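# Slide a paper tray's side guide against the stack

## Task

Move the tray's side guide inward so the paper stack ends up square and flat against the wall on the far side from the guide. The guide must finish locked in its closest notch, in contact or almost in contact with the stack along its whole length, without pinching it. The attempt fails if the guide is pressed very hard, moved very quickly, or if the stack is pushed sideways beyond the tray's walls. The result must stay in place with no help from the robot, so release the guide and pull both grippers away at the end.

## Robot and tools

Robot: two xArm6-style arms, left_arm and right_arm, each with a two-finger parallel gripper and a wrist camera. Bases in the scene frame: left_arm at (0, +0.276, +0.155) m, quat_wxyz (+0.962, -0.271, +0.013, +0.019); right_arm at (-0.002, -0.279, +0.155) m, quat_wxyz (+0.961, +0.270, +0.032, +0.048). The bases may be tilted. Mounting plates and the metal frame behind the arms are fixed obstacles, and a "too close" warning counts a plate plus its side of the frame as part of that arm.

Frame: one shared scene frame for both arms. The origin is on the table top midway between the arms, +x points out over the table, +z points up, and left_arm sits on the +y side. The names left and right do not refer to sides of any image. Gripper frame: fingers extend along the gripper's +z and close along its y. end_effector_position is the point between the pads when closed, about 2 cm short of the fingertips; closing pushes the tips roughly 10 mm further along +z.

The row (used by execute_actions and move): always one flat list of 16 numbers covering both arms, even if one arm should not move. Order: left_arm x, y, z, qw, qx, qy, qz, opening, then the same eight for right_arm. x, y, z are an absolute target position in metres in the scene frame; the quaternion is an absolute target orientation, w first. Opening is an absolute command from -1 (closed) to +1 (fully open, 0.084 m). Targets are refused if more than 0.6 m from the arm's last reported position along any gripper axis. Each control step the command is clipped to within 70 mm and 16 degrees of the measured pose; position wins over orientation when both cannot be met. To hold an orientation, resend your own target quaternion rather than the drifted reported one. To keep an arm still, resend its last reported full pose and desired opening every call.

execute_actions: argument actions, a list holding zero or one item, plus optional pictures (boolean). Empty list: just reports the current state. An action item {"rows": [...], "steps": n} runs up to 15 control steps of 1/30 s; each row covers one step and the last row repeats if rows run out (default 15 steps). A wait item {"steps": n} (up to 300) sends nothing and returns once n steps have elapsed since the previous result, with your thinking time included. Camera pictures come back unless pictures is false.

move: argument target (one 16-number row as above, absolute poses) and speed (m/s, 0.002 to 0.5, default 0.25; rotation capped at twice that in rad/s). Both grippers travel straight lines that finish together, lasting 0.5 to 10 s; longer paths are cut off at 10 s. The opening is applied when the move starts. No obstacle avoidance, including between arms. Grippers lag, wander and may overshoot speed, more so with a nearly straight arm. Faster contact and targets set deeper past contact mean harder pushes. The result adds a "move:" line: done, off_target, moving, held or fault, with limits such as paced (pose clipped) or held (some steps blocked; afterwards the arm may jump fast), and each gripper's distance to its target.

wait: argument seconds (0 to 10); runs the simulation without new commands. The arm keeps heading only to its last clipped pose.

zoom_image: camera (cam_low, cam_left_wrist, cam_right_wrist; all 504x504) and region [x0, y0, x1, y1] in image pixels from the top-left, at most 504x504. show_instructions: shows the reference images for the task. read_manual: section "licences" gives URDF licence text. finished_scene: scene (integer) ends the current scene irreversibly and grades it.

Result lines: per arm, pose (position m, quat wxyz) and velocities. grip_measured is the actual finger opening on the command scale; to squeeze, command clearly less than it. "pose unreachable" names an arm whose command the clearance check altered or blocked; HELD marks steps not delivered. "Hand target" is where the controller is now driving each gripper. Joint torques carry offsets and noise. MOTOR HOT appears from 65 °C; at 80 °C the arm is braked (OVER-TEMPERATURE FAULT). A TORQUE FAULT (load limits: waist and shoulder 46, elbow and forearm roll 27.6, wrist pitch and roll 18.4 N m) backs the joint off, freezes the arm 10 s and drops the rest of the call. Printed hand positions can be off, especially at long reach. The simulation keeps running while you think.

Avoid: hard or fast pushes on the guide, shoving the paper past the tray walls, knocking anything off the table, arms colliding or pressing each other, and leaving the guide held in place by the gripper. Loose objects may occasionally get a brief external push. Finish by opening the gripper and moving clear.

Each tool is called after "Call:" as name([rows], argument=value, ...), one row to a line, values as JSON.

## Session

Call:
execute_actions(actions=[])

Call:
show_instructions()

Scene clock: 0.00 s of 4100.00 s.
left_arm: end_effector_position=(+0.6273, +0.7020, +0.1490) grip_measured=+1.00 end_effector_quat_wxyz=(-0.001, +0.810, -0.587, +0.003) end_effector_velocity=(-0.000, +0.000, +0.000) end_effector_angular_velocity=(-0.000, -0.000, +0.001) | right_arm: end_effector_position=(+0.7426, -0.6866, +0.2452) grip_measured=+1.00 end_effector_quat_wxyz=(+0.559, +0.598, +0.524, +0.235) end_effector_velocity=(-0.000, -0.001, +0.001) end_effector_angular_velocity=(-0.001, -0.001, -0.000)
Joint positions: left_arm=[ 0.342  0.777 -2.123  0.545  1.16   1.464  0.084] | right_arm=[-0.449  0.488 -1.59  -2.858  0.555  0.556  0.084]
Joint velocities: left_arm=[ 0.001 -0.    -0.    -0.    -0.    -0.     0.   ] | right_arm=[-0.    -0.001 -0.    -0.001  0.     0.     0.   ]
Joint torques (N m, as the arm reports them, + toward a larger angle): no reading
Motor temperatures (°C, as the motors report them): left_arm=[32 33 33 31 35 31] | right_arm=[33 31 33 28 33 34]
Hand target (left_arm): +0.627, +0.702, +0.149; -0.001, +0.810, -0.587, +0.003
Hand target (right_arm): +0.743, -0.687, +0.245; +0.559, +0.598, +0.524, +0.235

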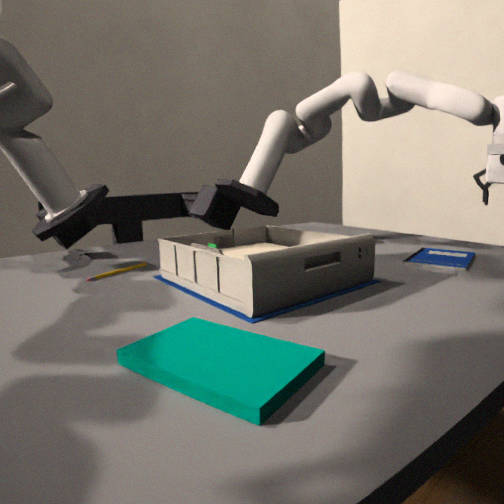

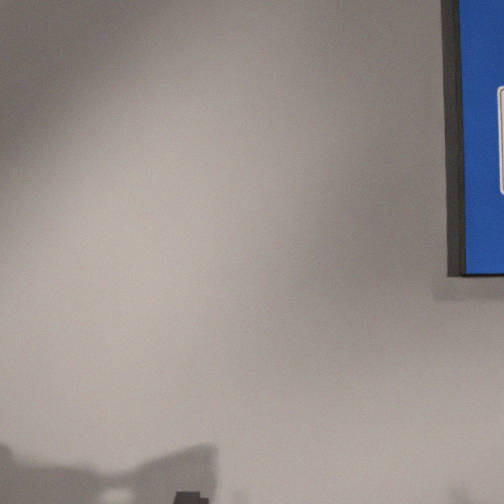

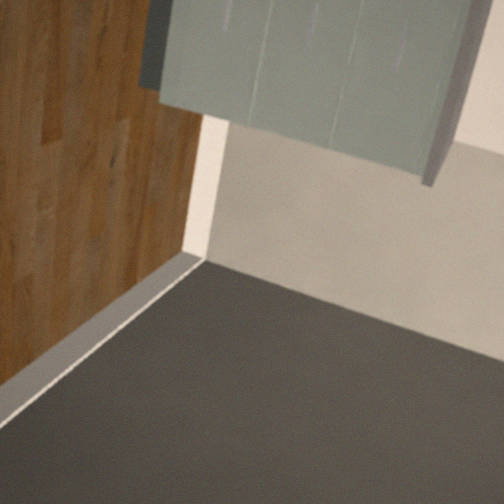

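Reference images for this scene: manual page 1, manual page 2, manual page 3, manual page 4, manual page 5, manual page 6.

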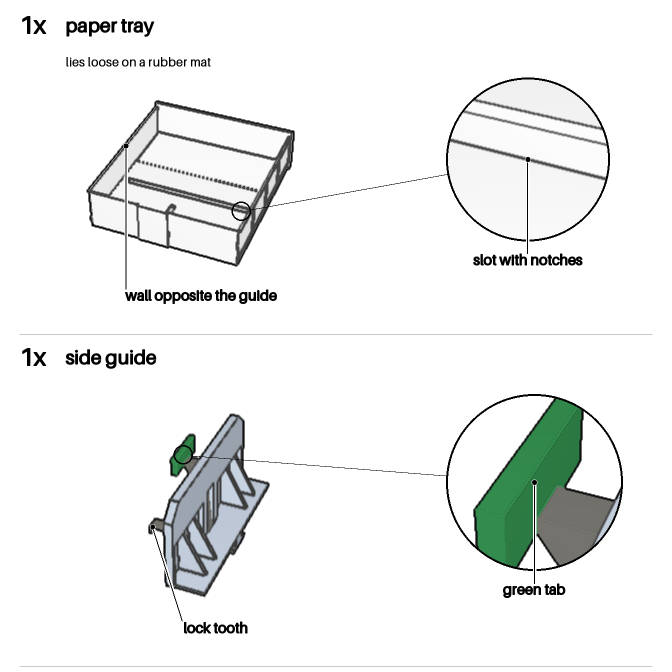

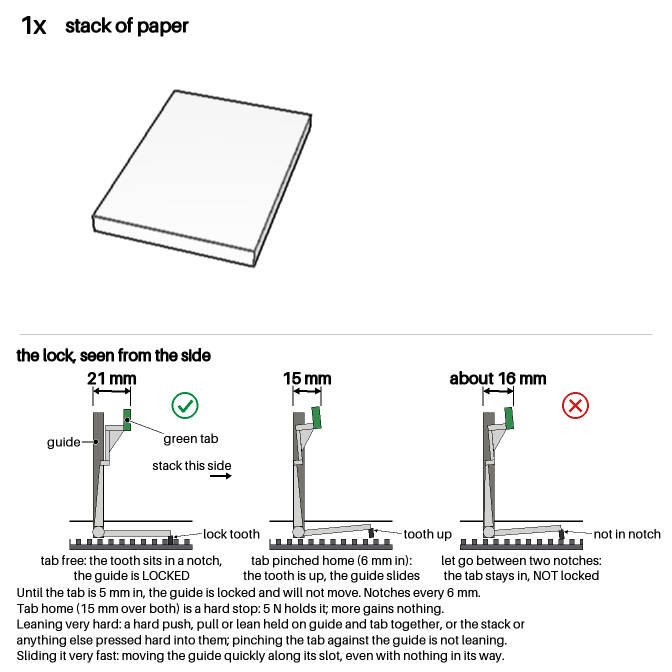

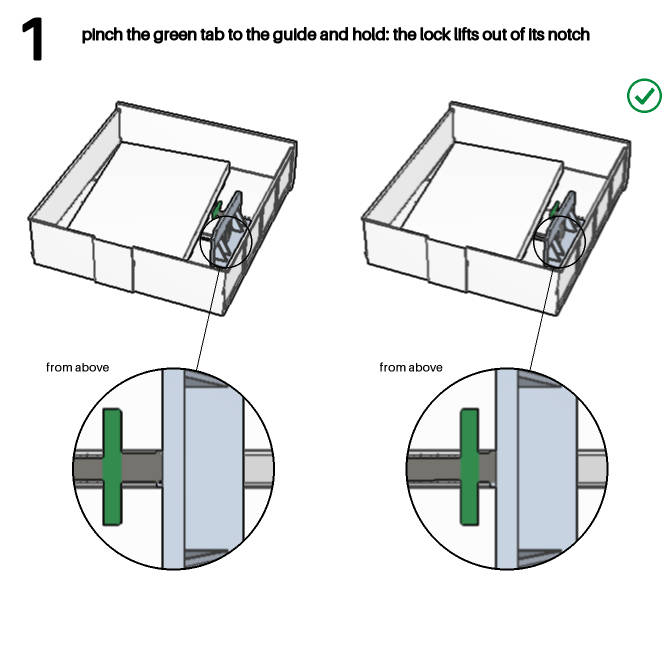

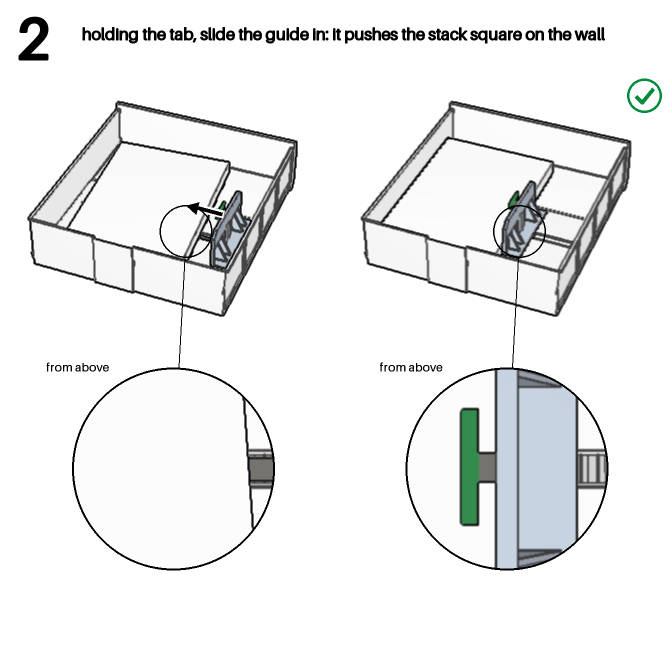

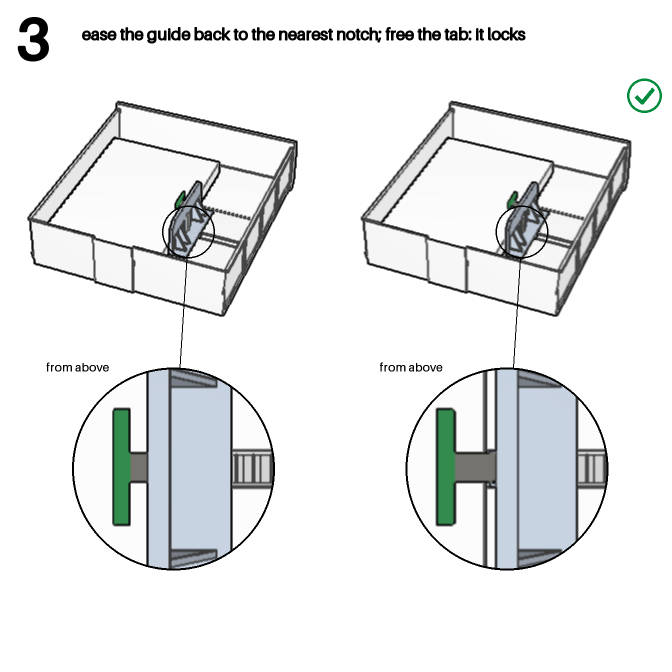

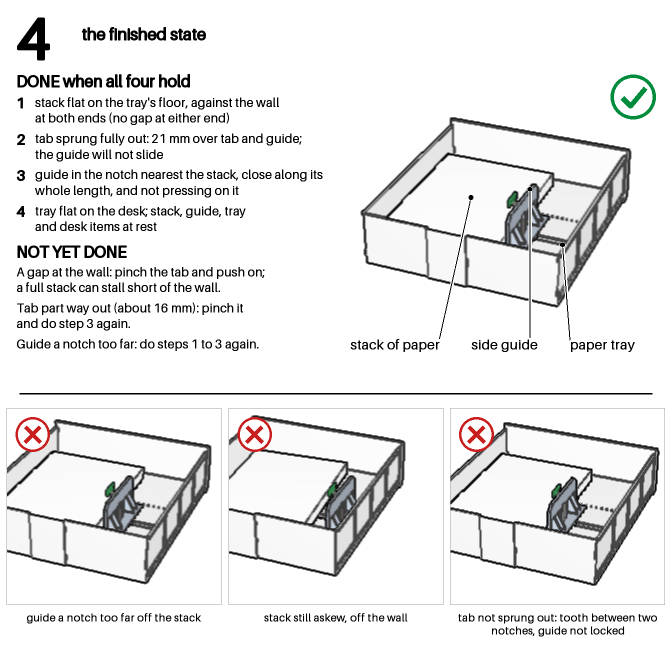

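Call:
move(target=[0.6273,0.702,0.149,0,0.81,-0.587,0,1,0.40,-0.09,0.33,0,1,0,0,0.1])

Scene clock: 6.30 s of 4100.00 s.
left_arm: end_effector_position=(+0.6273, +0.7020, +0.1490) grip_measured=+1.00 end_effector_quat_wxyz=(-0.000, +0.810, -0.587, -0.000) end_effector_velocity=(+0.000, +0.001, +0.001) end_effector_angular_velocity=(+0.001, -0.003, +0.002) | right_arm: end_effector_position=(+0.3988, -0.0906, +0.3297) grip_measured=+0.09 end_effector_quat_wxyz=(-0.001, +1.000, +0.001, +0.000) end_effector_velocity=(-0.001, +0.002, -0.000) end_effector_angular_velocity=(+0.004, +0.002, -0.004)
Joint positions: left_arm=[ 0.34   0.785 -2.137  0.547  1.172  1.464  0.084] | right_arm=[ 0.696  0.408 -1.234 -0.469  1.208  1.048  0.048]
Joint velocities: left_arm=[ 0.001 -0.001 -0.001 -0.001 -0.001  0.001 -0.   ] | right_arm=[ 0.002  0.002 -0.001  0.005 -0.004  0.005 -0.   ]
Joint torques (N m, as the arm reports them, + toward a larger angle): left_arm=[-18.74 -30.93 -12.51  -0.37  -1.56  -0.02] | right_arm=[  8.43 -22.64 -15.04  -0.8   -0.4    0.43]
Motor temperatures (°C, as the motors report them): left_arm=[32 33 33 31 35 31] | right_arm=[33 31 34 28 33 34]
Hand target (left_arm): +0.627, +0.702, +0.149; -0.000, +0.810, -0.587, -0.000
Hand target (right_arm): +0.399, -0.090, +0.330; -0.001, +1.000, +0.001, +0.000
Off the commanded pose (left_arm): 0.000 m, 0 deg.
Off the commanded pose (right_arm): 0.001 m, 0 deg.
move: done

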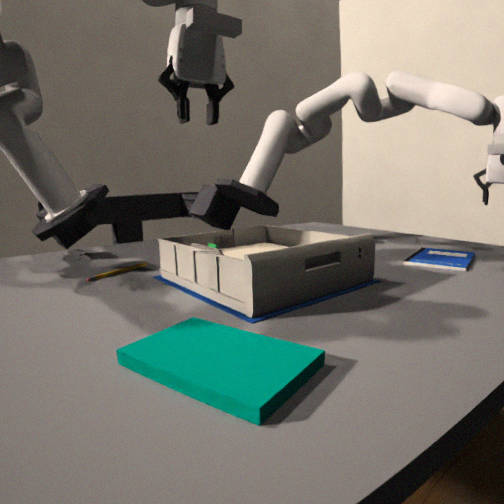

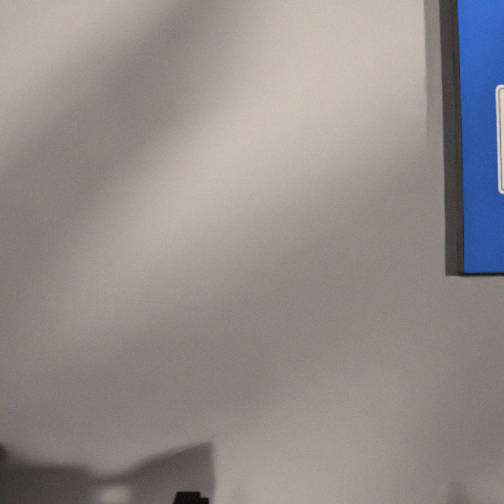

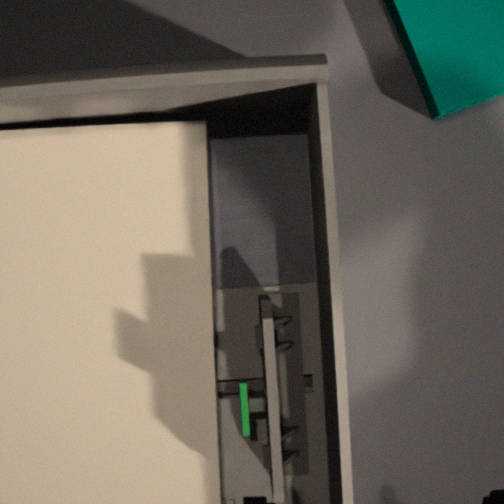

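Call:
move(target=[0.6273,0.702,0.149,0,0.81,-0.587,0,1,0.382,-0.066,0.14,0,0.9995,0.0305,0,0.1], speed=0.2)

Scene clock: 14.57 s of 4100.00 s.
left_arm: end_effector_position=(+0.6273, +0.7020, +0.1490) grip_measured=+1.00 end_effector_quat_wxyz=(-0.000, +0.810, -0.587, -0.000) end_effector_velocity=(-0.000, +0.001, +0.000) end_effector_angular_velocity=(-0.001, -0.002, +0.002) | right_arm: end_effector_position=(+0.3826, -0.0659, +0.1404) grip_measured=+0.09 end_effector_quat_wxyz=(-0.000, +1.000, +0.030, +0.000) end_effector_velocity=(-0.001, -0.001, -0.004) end_effector_angular_velocity=(-0.003, +0.003, +0.001)
Joint positions: left_arm=[ 0.34   0.785 -2.137  0.547  1.172  1.464  0.084] | right_arm=[ 0.536  0.703 -1.085 -0.717  0.79   1.192  0.048]
Joint velocities: left_arm=[ 0.001 -0.001 -0.    -0.001 -0.001 -0.    -0.   ] | right_arm=[-0.004  0.007  0.001 -0.004 -0.002  0.003  0.   ]
Joint torques (N m, as the arm reports them, + toward a larger angle): left_arm=[-18.68 -30.88 -12.56  -0.4   -1.54  -0.08] | right_arm=[ 10.09 -26.06 -12.31  -0.39  -0.45   0.27]
Motor temperatures (°C, as the motors report them): left_arm=[32 33 34 31 35 31] | right_arm=[33 31 34 28 33 34]
Hand target (left_arm): +0.627, +0.702, +0.149; -0.000, +0.810, -0.587, -0.000
Hand target (right_arm): +0.382, -0.066, +0.140; +0.000, +1.000, +0.030, +0.000
Off the commanded pose (left_arm): 0.000 m, 0 deg.
Off the commanded pose (right_arm): 0.001 m, 0 deg.
After step 90, 3.73 s passed at rest.
move: done

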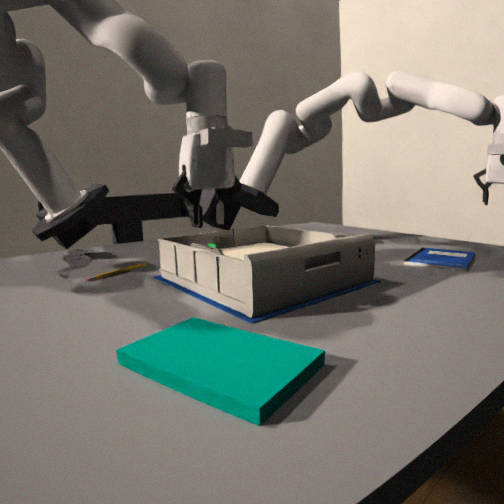

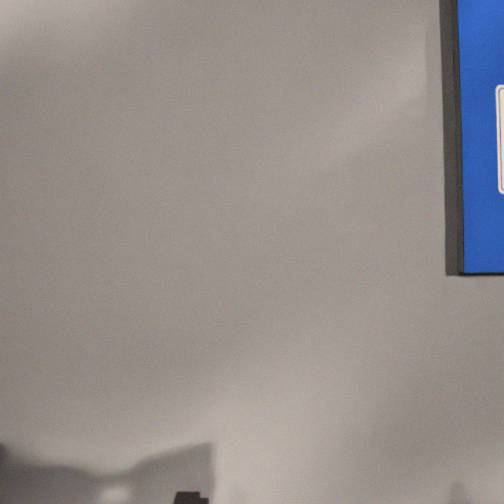

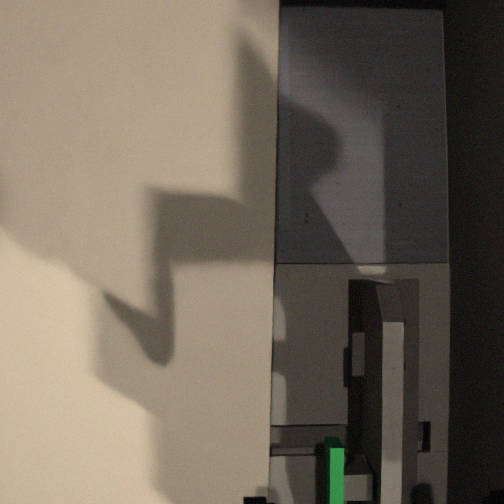

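Call:
move(target=[0.6273,0.702,0.149,0,0.81,-0.587,0,1,0.385,-0.066,0.095,0,0.9995,0.0305,0,0.0], speed=0.05)

Call:
move(target=[0.6273,0.702,0.149,0,0.81,-0.587,0,1,0.385,-0.066,0.096,0,0.9995,0.0305,0,-0.72])

Call:
move(target=[0.6273,0.702,0.149,0,0.81,-0.587,0,1,0.3832,-0.036,0.096,0,0.9995,0.0305,0,-0.72], speed=0.012)

Scene clock: 22.47 s of 4100.00 s.
left_arm: end_effector_position=(+0.6273, +0.7020, +0.1490) grip_measured=+1.00 end_effector_quat_wxyz=(+0.000, +0.810, -0.587, -0.000) end_effector_velocity=(+0.001, +0.000, +0.001) end_effector_angular_velocity=(+0.002, -0.002, -0.001) | right_arm: end_effector_position=(+0.3852, -0.0659, +0.0953) grip_measured=-0.01 end_effector_quat_wxyz=(-0.000, +1.000, +0.030, +0.000) end_effector_velocity=(-0.000, +0.001, -0.002) end_effector_angular_velocity=(-0.000, -0.001, +0.002)
Joint positions: left_arm=[ 0.34   0.785 -2.137  0.547  1.172  1.464  0.084] | right_arm=[ 0.475  0.802 -1.11  -0.813  0.722  1.244  0.044]
Joint velocities: left_arm=[-0.001  0.001 -0.002  0.001 -0.001  0.     0.   ] | right_arm=[-0.001  0.007 -0.003 -0.005 -0.003  0.003  0.   ]
Joint torques (N m, as the arm reports them, + toward a larger angle): left_arm=[-18.75 -30.87 -12.63  -0.49  -1.59  -0.05] | right_arm=[  9.15 -27.09 -10.88  -0.46  -0.66   0.46]
Motor temperatures (°C, as the motors report them): left_arm=[32 33 34 31 35 31] | right_arm=[33 31 34 28 33 34]
Hand target (left_arm): +0.627, +0.702, +0.149; -0.000, +0.810, -0.587, +0.000
Hand target (right_arm): +0.385, -0.066, +0.095; +0.000, +1.000, +0.030, +0.000
Off the commanded pose (left_arm): 0.000 m, 0 deg.
Off the commanded pose (right_arm): 0.000 m, 0 deg.
After step 90, 3.63 s passed at rest.
move: done

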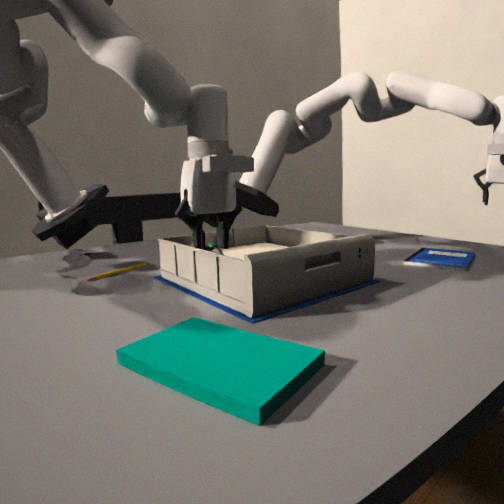

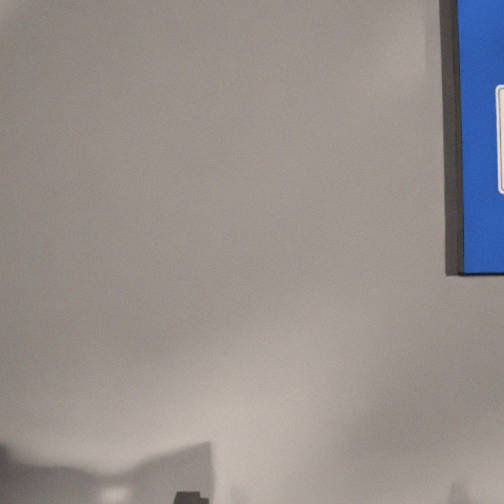

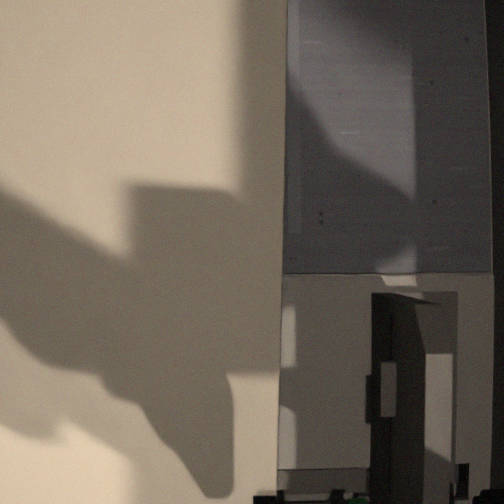

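Scene clock: 23.17 s of 4100.00 s.
left_arm: end_effector_position=(+0.6273, +0.7020, +0.1490) grip_measured=+1.00 end_effector_quat_wxyz=(+0.000, +0.810, -0.587, -0.000) end_effector_velocity=(+0.000, +0.000, +0.001) end_effector_angular_velocity=(+0.001, -0.001, -0.000) | right_arm: end_effector_position=(+0.3852, -0.0681, +0.0954) grip_measured=-0.55 end_effector_quat_wxyz=(+0.003, +1.000, +0.030, -0.001) end_effector_velocity=(-0.000, +0.000, +0.001) end_effector_angular_velocity=(-0.003, -0.001, +0.001)
Joint positions: left_arm=[ 0.34   0.785 -2.137  0.547  1.172  1.464  0.084] | right_arm=[ 0.475  0.8   -1.11  -0.812  0.73   1.243  0.02 ]
Joint velocities: left_arm=[-0.001 -0.001  0.     0.001  0.001 -0.    -0.   ] | right_arm=[ 0.002  0.    -0.002  0.001  0.004 -0.     0.   ]
Joint torques (N m, as the arm reports them, + toward a larger angle): left_arm=[-18.51 -30.75 -12.52  -0.31  -1.61  -0.06] | right_arm=[ 17.19 -18.62 -11.58   0.36  -7.02   0.31]
Motor temperatures (°C, as the motors report them): left_arm=[32 33 34 31 35 31] | right_arm=[33 31 34 28 33 34]
Hand target (left_arm): +0.627, +0.702, +0.149; -0.000, +0.810, -0.587, +0.000
Hand target (right_arm): +0.385, -0.066, +0.096; +0.000, +1.000, +0.031, -0.000
Off the commanded pose (left_arm): 0.000 m, 0 deg.
Off the commanded pose (right_arm): 0.002 m, 0 deg.
move: done

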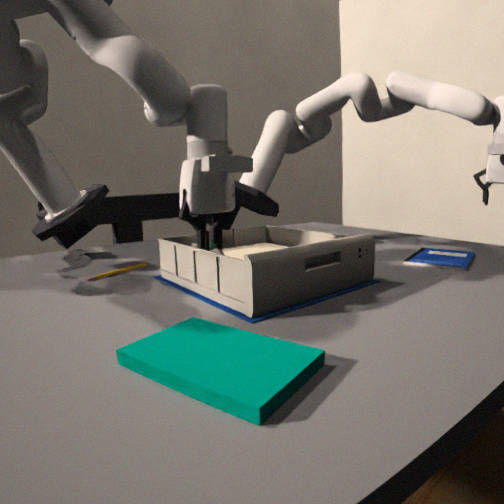

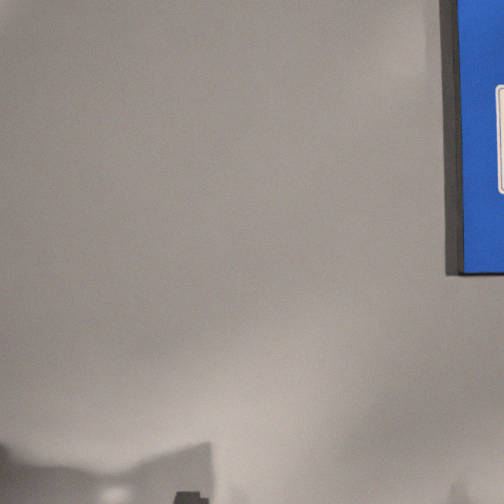

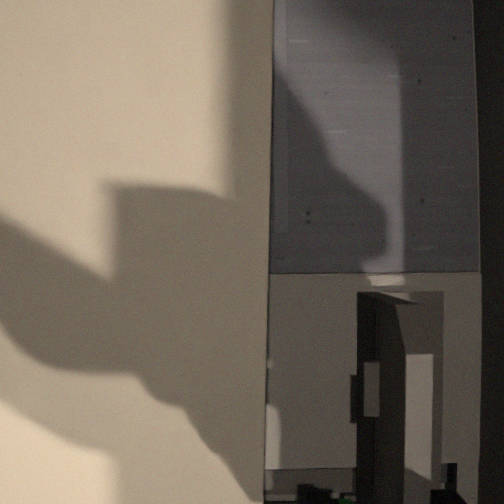

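Scene clock: 26.30 s of 4100.00 s.
left_arm: end_effector_position=(+0.6273, +0.7020, +0.1490) grip_measured=+1.00 end_effector_quat_wxyz=(+0.000, +0.810, -0.587, -0.000) end_effector_velocity=(-0.000, +0.001, +0.001) end_effector_angular_velocity=(+0.001, -0.000, +0.000) | right_arm: end_effector_position=(+0.3816, -0.0407, +0.0946) grip_measured=-0.19 end_effector_quat_wxyz=(+0.009, +0.999, +0.031, -0.003) end_effector_velocity=(+0.000, -0.000, +0.000) end_effector_angular_velocity=(-0.002, +0.000, -0.001)
Joint positions: left_arm=[ 0.34   0.785 -2.137  0.547  1.172  1.464  0.084] | right_arm=[ 0.527  0.871 -1.189 -0.767  0.761  1.249  0.036]
Joint velocities: left_arm=[ 0.    -0.002  0.     0.001  0.001  0.    -0.   ] | right_arm=[ 0.     0.001 -0.002  0.001  0.003 -0.    -0.001]
Joint torques (N m, as the arm reports them, + toward a larger angle): left_arm=[-18.82 -30.83 -12.59  -0.3   -1.64   0.  ] | right_arm=[ 17.45 -17.97 -16.81  -0.28 -10.18  -0.06]
Motor temperatures (°C, as the motors report them): left_arm=[32 33 34 31 35 31] | right_arm=[33 31 34 28 33 34]
Hand target (left_arm): +0.627, +0.702, +0.149; -0.000, +0.810, -0.587, -0.000
Hand target (right_arm): +0.383, -0.036, +0.096; +0.000, +1.000, +0.031, -0.000
Off the commanded pose (left_arm): 0.000 m, 0 deg.
Off the commanded pose (right_arm): 0.005 m, 1 deg.
move: off_target (right_arm)

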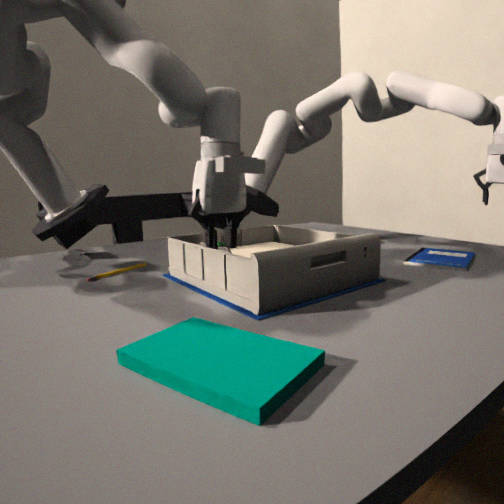

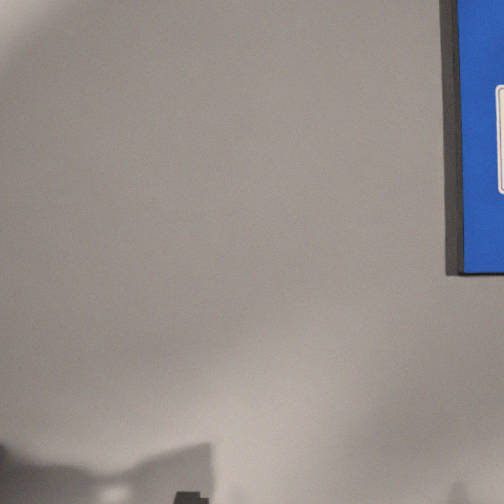

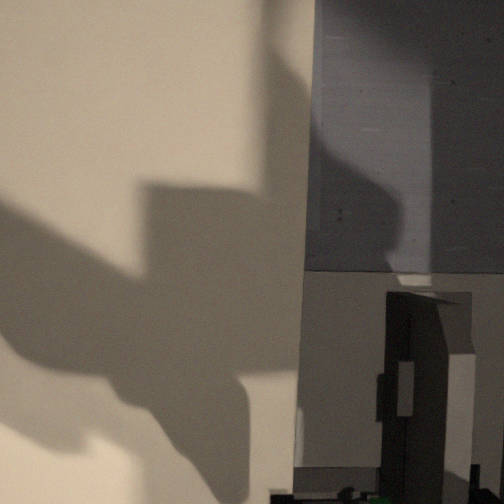

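Call:
move(target=[0.6273,0.702,0.149,0,0.81,-0.587,0,1,0.3816,-0.044,0.095,0,0.9995,0.0305,0,0.1], speed=0.02)

Call:
move(target=[0.6273,0.702,0.149,0,0.81,-0.587,0,1,0.3816,-0.044,0.14,0,0.9995,0.0305,0,0.1], speed=0.08)

Scene clock: 31.73 s of 4100.00 s.
left_arm: end_effector_position=(+0.6273, +0.7020, +0.1490) grip_measured=+1.00 end_effector_quat_wxyz=(+0.000, +0.810, -0.587, -0.000) end_effector_velocity=(-0.000, -0.000, -0.001) end_effector_angular_velocity=(+0.001, +0.002, -0.001) | right_arm: end_effector_position=(+0.3817, -0.0437, +0.0951) grip_measured=+0.09 end_effector_quat_wxyz=(+0.000, +1.000, +0.031, +0.000) end_effector_velocity=(-0.000, -0.002, -0.000) end_effector_angular_velocity=(+0.006, -0.002, -0.000)
Joint positions: left_arm=[ 0.34   0.785 -2.137  0.547  1.172  1.464  0.084] | right_arm=[ 0.515  0.853 -1.164 -0.782  0.734  1.253  0.048]
Joint velocities: left_arm=[ 0.     0.001  0.001  0.002 -0.    -0.     0.   ] | right_arm=[-0.005 -0.007  0.01  -0.006 -0.01   0.003  0.   ]
Joint torques (N m, as the arm reports them, + toward a larger angle): left_arm=[-18.54 -30.88 -12.57  -0.4   -1.58  -0.01] | right_arm=[ 10.55 -27.01 -11.82  -0.72  -0.78   0.53]
Motor temperatures (°C, as the motors report them): left_arm=[32 33 34 31 35 31] | right_arm=[33 31 34 28 34 34]
Hand target (left_arm): +0.627, +0.702, +0.149; -0.000, +0.810, -0.587, +0.000
Hand target (right_arm): +0.382, -0.044, +0.095; +0.000, +1.000, +0.030, +0.000
Off the commanded pose (left_arm): 0.000 m, 0 deg.
Off the commanded pose (right_arm): 0.000 m, 0 deg.
After step 90, 1.73 s passed at rest.
move: done

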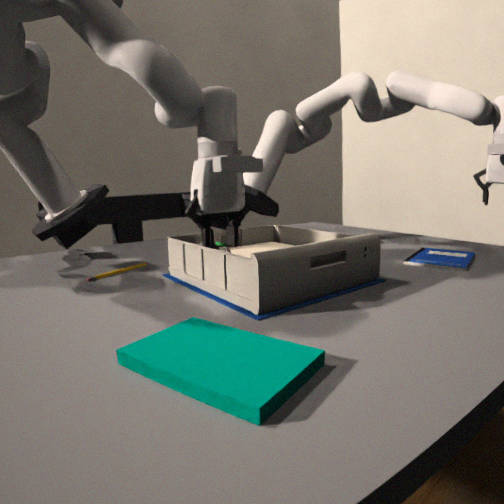

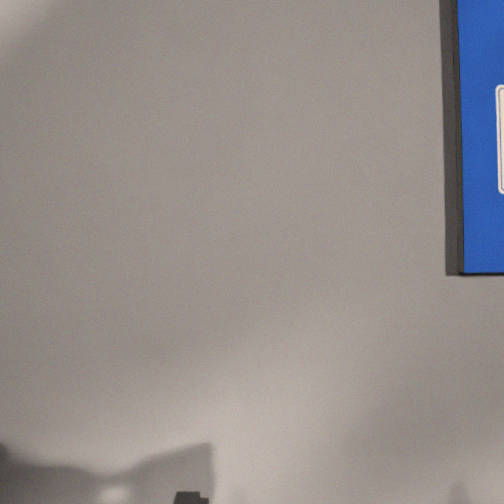

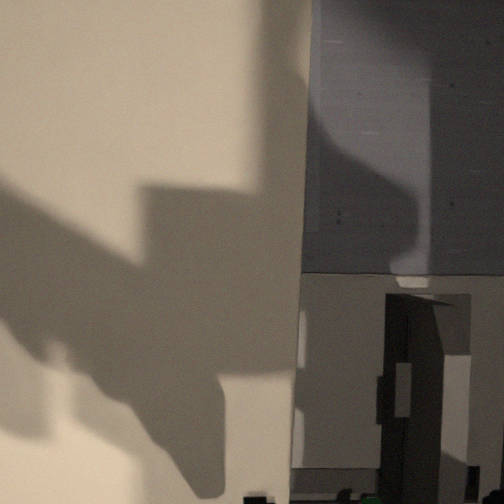

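Scene clock: 32.70 s of 4100.00 s.
left_arm: end_effector_position=(+0.6273, +0.7020, +0.1490) grip_measured=+1.00 end_effector_quat_wxyz=(-0.000, +0.810, -0.587, +0.000) end_effector_velocity=(+0.000, -0.000, -0.001) end_effector_angular_velocity=(+0.000, +0.000, +0.000) | right_arm: end_effector_position=(+0.3813, -0.0441, +0.1396) grip_measured=+0.09 end_effector_quat_wxyz=(+0.000, +1.000, +0.031, -0.000) end_effector_velocity=(+0.001, -0.000, +0.003) end_effector_angular_velocity=(+0.001, -0.001, -0.002)
Joint positions: left_arm=[ 0.34   0.785 -2.137  0.547  1.172  1.464  0.084] | right_arm=[ 0.569  0.759 -1.146 -0.691  0.803  1.199  0.048]
Joint velocities: left_arm=[ 0.     0.001  0.     0.    -0.001 -0.001  0.   ] | right_arm=[ 0.001 -0.005 -0.001  0.004  0.004 -0.003 -0.   ]
Joint torques (N m, as the arm reports them, + toward a larger angle): left_arm=[-18.79 -31.02 -12.54  -0.39  -1.58  -0.07] | right_arm=[  9.83 -27.53 -12.64  -0.57  -0.53   0.31]
Motor temperatures (°C, as the motors report them): left_arm=[32 33 34 31 35 31] | right_arm=[33 31 34 28 34 34]
Hand target (left_arm): +0.627, +0.702, +0.149; -0.000, +0.810, -0.587, +0.000
Hand target (right_arm): +0.382, -0.044, +0.140; -0.000, +1.000, +0.031, -0.000
Off the commanded pose (left_arm): 0.000 m, 0 deg.
Off the commanded pose (right_arm): 0.001 m, 0 deg.
move: done

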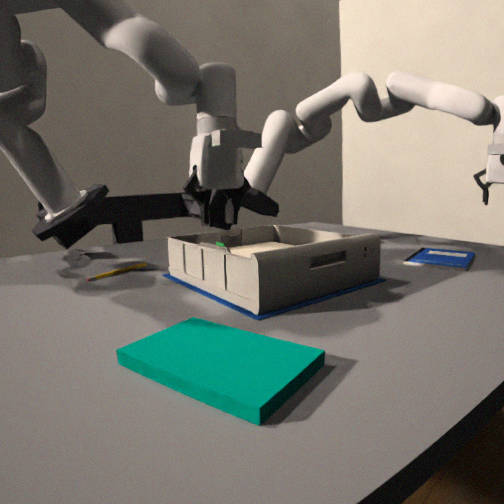

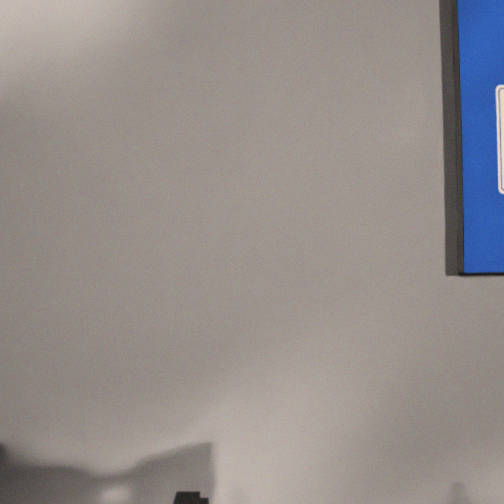

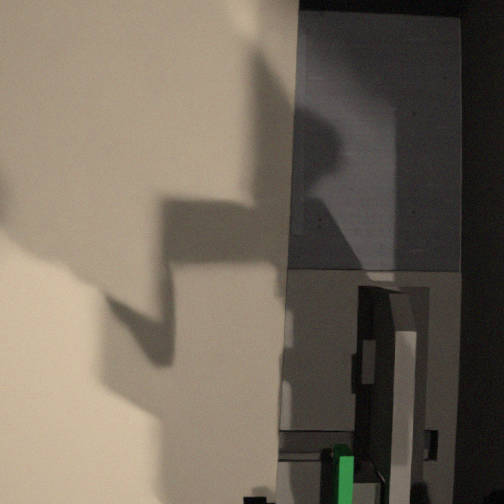

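Call:
move(target=[0.6273,0.702,0.149,0,0.81,-0.587,0,1,0.382,-0.048,0.097,0,0.9995,0.0305,0,0.0], speed=0.05)

Call:
move(target=[0.6273,0.702,0.149,0,0.81,-0.587,0,1,0.382,-0.048,0.097,0,0.9995,0.0305,0,-0.74])

Scene clock: 37.07 s of 4100.00 s.
left_arm: end_effector_position=(+0.6273, +0.7020, +0.1490) grip_measured=+1.00 end_effector_quat_wxyz=(+0.000, +0.810, -0.587, -0.000) end_effector_velocity=(+0.000, -0.001, -0.000) end_effector_angular_velocity=(-0.000, +0.001, -0.002) | right_arm: end_effector_position=(+0.3822, -0.0479, +0.0973) grip_measured=-0.01 end_effector_quat_wxyz=(-0.000, +1.000, +0.030, +0.000) end_effector_velocity=(+0.001, +0.000, -0.001) end_effector_angular_velocity=(+0.002, -0.003, -0.001)
Joint positions: left_arm=[ 0.34   0.785 -2.137  0.547  1.172  1.464  0.084] | right_arm=[ 0.51   0.838 -1.151 -0.784  0.734  1.25   0.044]
Joint velocities: left_arm=[-0.001  0.001  0.     0.001  0.001 -0.     0.   ] | right_arm=[-0.002  0.002 -0.001 -0.006 -0.003  0.003 -0.   ]
Joint torques (N m, as the arm reports them, + toward a larger angle): left_arm=[-18.71 -31.   -12.46  -0.34  -1.56  -0.03] | right_arm=[  9.71 -27.58 -11.47  -0.65  -0.69   0.24]
Motor temperatures (°C, as the motors report them): left_arm=[32 33 34 31 35 31] | right_arm=[33 31 34 28 34 34]
Hand target (left_arm): +0.627, +0.702, +0.149; -0.000, +0.810, -0.587, -0.000
Hand target (right_arm): +0.382, -0.048, +0.097; +0.000, +1.000, +0.030, +0.000
Off the commanded pose (left_arm): 0.000 m, 0 deg.
Off the commanded pose (right_arm): 0.000 m, 0 deg.
After step 90, 0.13 s passed at rest.
move: done

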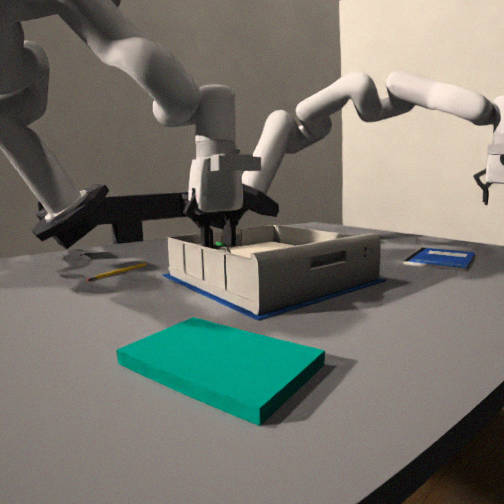

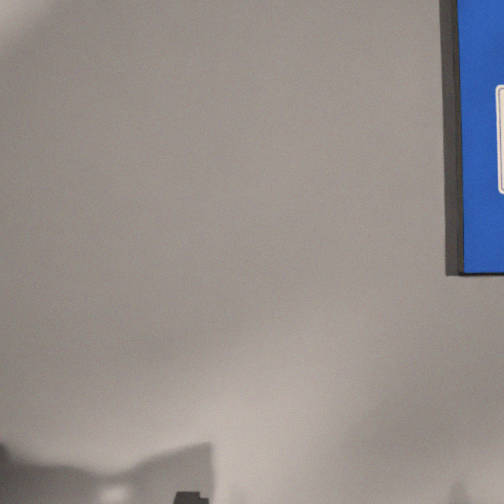

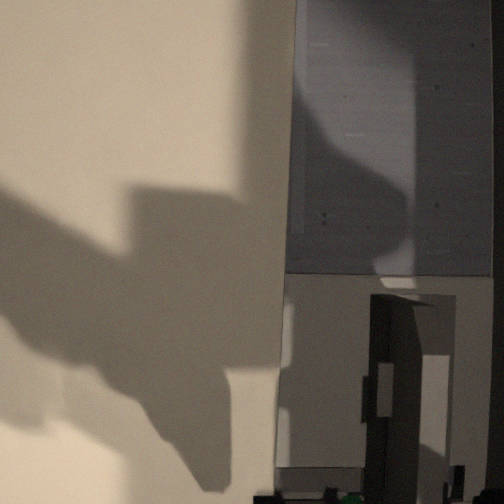

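Scene clock: 37.77 s of 4100.00 s.
left_arm: end_effector_position=(+0.6273, +0.7020, +0.1490) grip_measured=+1.00 end_effector_quat_wxyz=(-0.000, +0.810, -0.587, +0.000) end_effector_velocity=(+0.000, -0.000, +0.001) end_effector_angular_velocity=(-0.000, -0.001, -0.000) | right_arm: end_effector_position=(+0.3823, -0.0497, +0.0971) grip_measured=-0.57 end_effector_quat_wxyz=(+0.003, +1.000, +0.030, -0.000) end_effector_velocity=(-0.002, -0.000, -0.002) end_effector_angular_velocity=(-0.006, +0.002, +0.003)
Joint positions: left_arm=[ 0.34   0.785 -2.137  0.547  1.172  1.464  0.084] | right_arm=[ 0.509  0.837 -1.151 -0.784  0.74   1.25   0.019]
Joint velocities: left_arm=[-0.001 -0.001  0.    -0.    -0.    -0.    -0.   ] | right_arm=[ 0.002  0.004 -0.001 -0.     0.004  0.    -0.   ]
Joint torques (N m, as the arm reports them, + toward a larger angle): left_arm=[-18.82 -30.82 -12.44  -0.33  -1.57   0.02] | right_arm=[ 14.48 -14.54 -12.69  -0.42  -7.16  -0.01]
Motor temperatures (°C, as the motors report them): left_arm=[32 33 34 31 35 31] | right_arm=[33 31 34 28 34 34]
Hand target (left_arm): +0.627, +0.702, +0.149; -0.000, +0.810, -0.587, +0.000
Hand target (right_arm): +0.382, -0.048, +0.097; +0.000, +1.000, +0.030, -0.000
Off the commanded pose (left_arm): 0.000 m, 0 deg.
Off the commanded pose (right_arm): 0.002 m, 0 deg.
move: done

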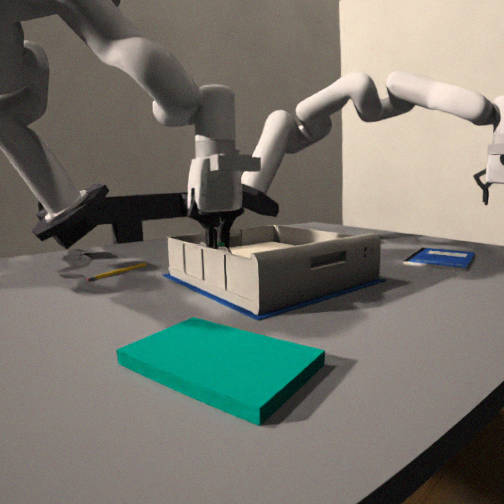

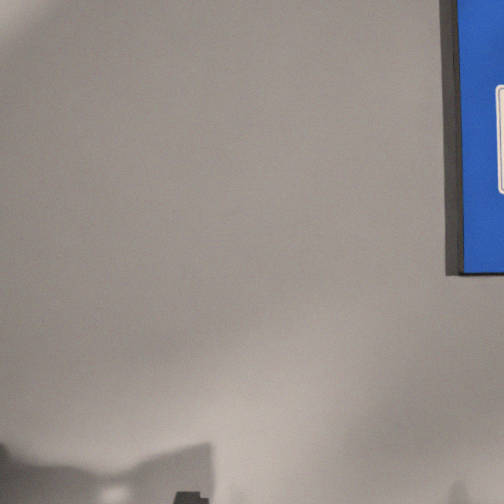

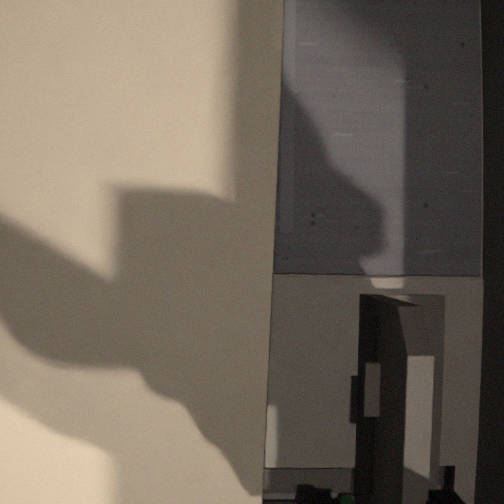

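Call:
move(target=[0.6273,0.702,0.149,0,0.81,-0.587,0,1,0.3823,-0.0535,0.097,0,0.9995,0.0305,0,-0.74], speed=0.01)

Scene clock: 45.23 s of 4100.00 s.
left_arm: end_effector_position=(+0.6273, +0.7020, +0.1490) grip_measured=+1.00 end_effector_quat_wxyz=(+0.000, +0.810, -0.587, +0.000) end_effector_velocity=(-0.000, +0.001, -0.001) end_effector_angular_velocity=(+0.001, +0.001, +0.000) | right_arm: end_effector_position=(+0.3817, -0.0521, +0.0967) grip_measured=-0.67 end_effector_quat_wxyz=(-0.001, +1.000, +0.031, +0.000) end_effector_velocity=(+0.001, -0.009, +0.000) end_effector_angular_velocity=(-0.018, +0.005, -0.008)
Joint positions: left_arm=[ 0.34   0.785 -2.137  0.547  1.172  1.464  0.084] | right_arm=[ 0.502  0.828 -1.136 -0.792  0.726  1.249  0.015]
Joint velocities: left_arm=[ 0.001  0.001 -0.001  0.001  0.    -0.    -0.   ] | right_arm=[-0.008 -0.012  0.006 -0.001  0.021 -0.     0.   ]
Joint torques (N m, as the arm reports them, + toward a larger angle): left_arm=[-18.55 -30.75 -12.58  -0.3   -1.49  -0.05] | right_arm=[  8.72 -20.38  -5.55  -0.69   0.49   0.19]
Motor temperatures (°C, as the motors report them): left_arm=[32 33 34 31 35 31] | right_arm=[33 31 34 28 34 34]
Hand target (left_arm): +0.627, +0.702, +0.149; -0.000, +0.810, -0.587, -0.000
Hand target (right_arm): +0.382, -0.053, +0.097; +0.000, +1.000, +0.030, +0.000
Off the commanded pose (left_arm): 0.000 m, 0 deg.
Off the commanded pose (right_arm): 0.002 m, 0 deg.
After step 100, 3.30 s passed at rest.
move: done

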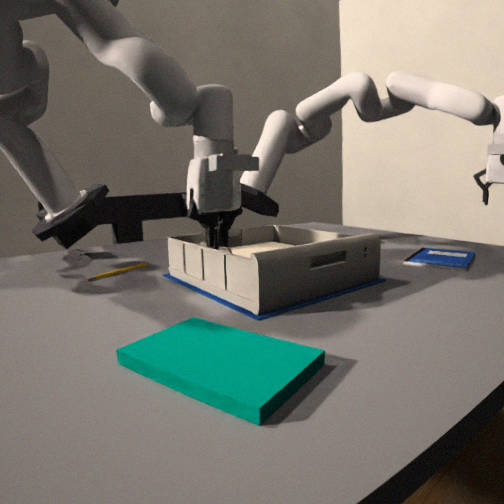

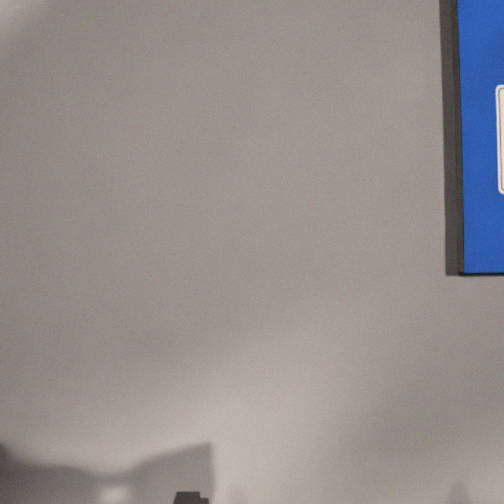

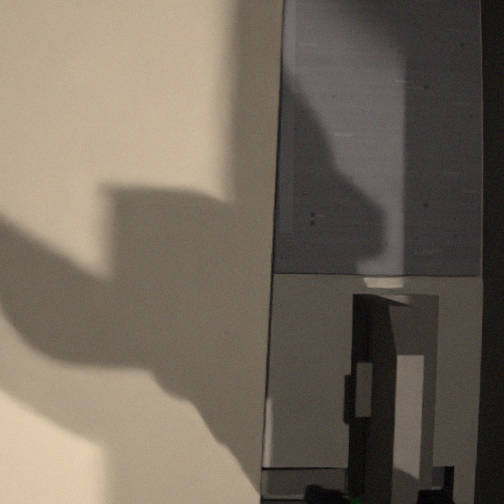

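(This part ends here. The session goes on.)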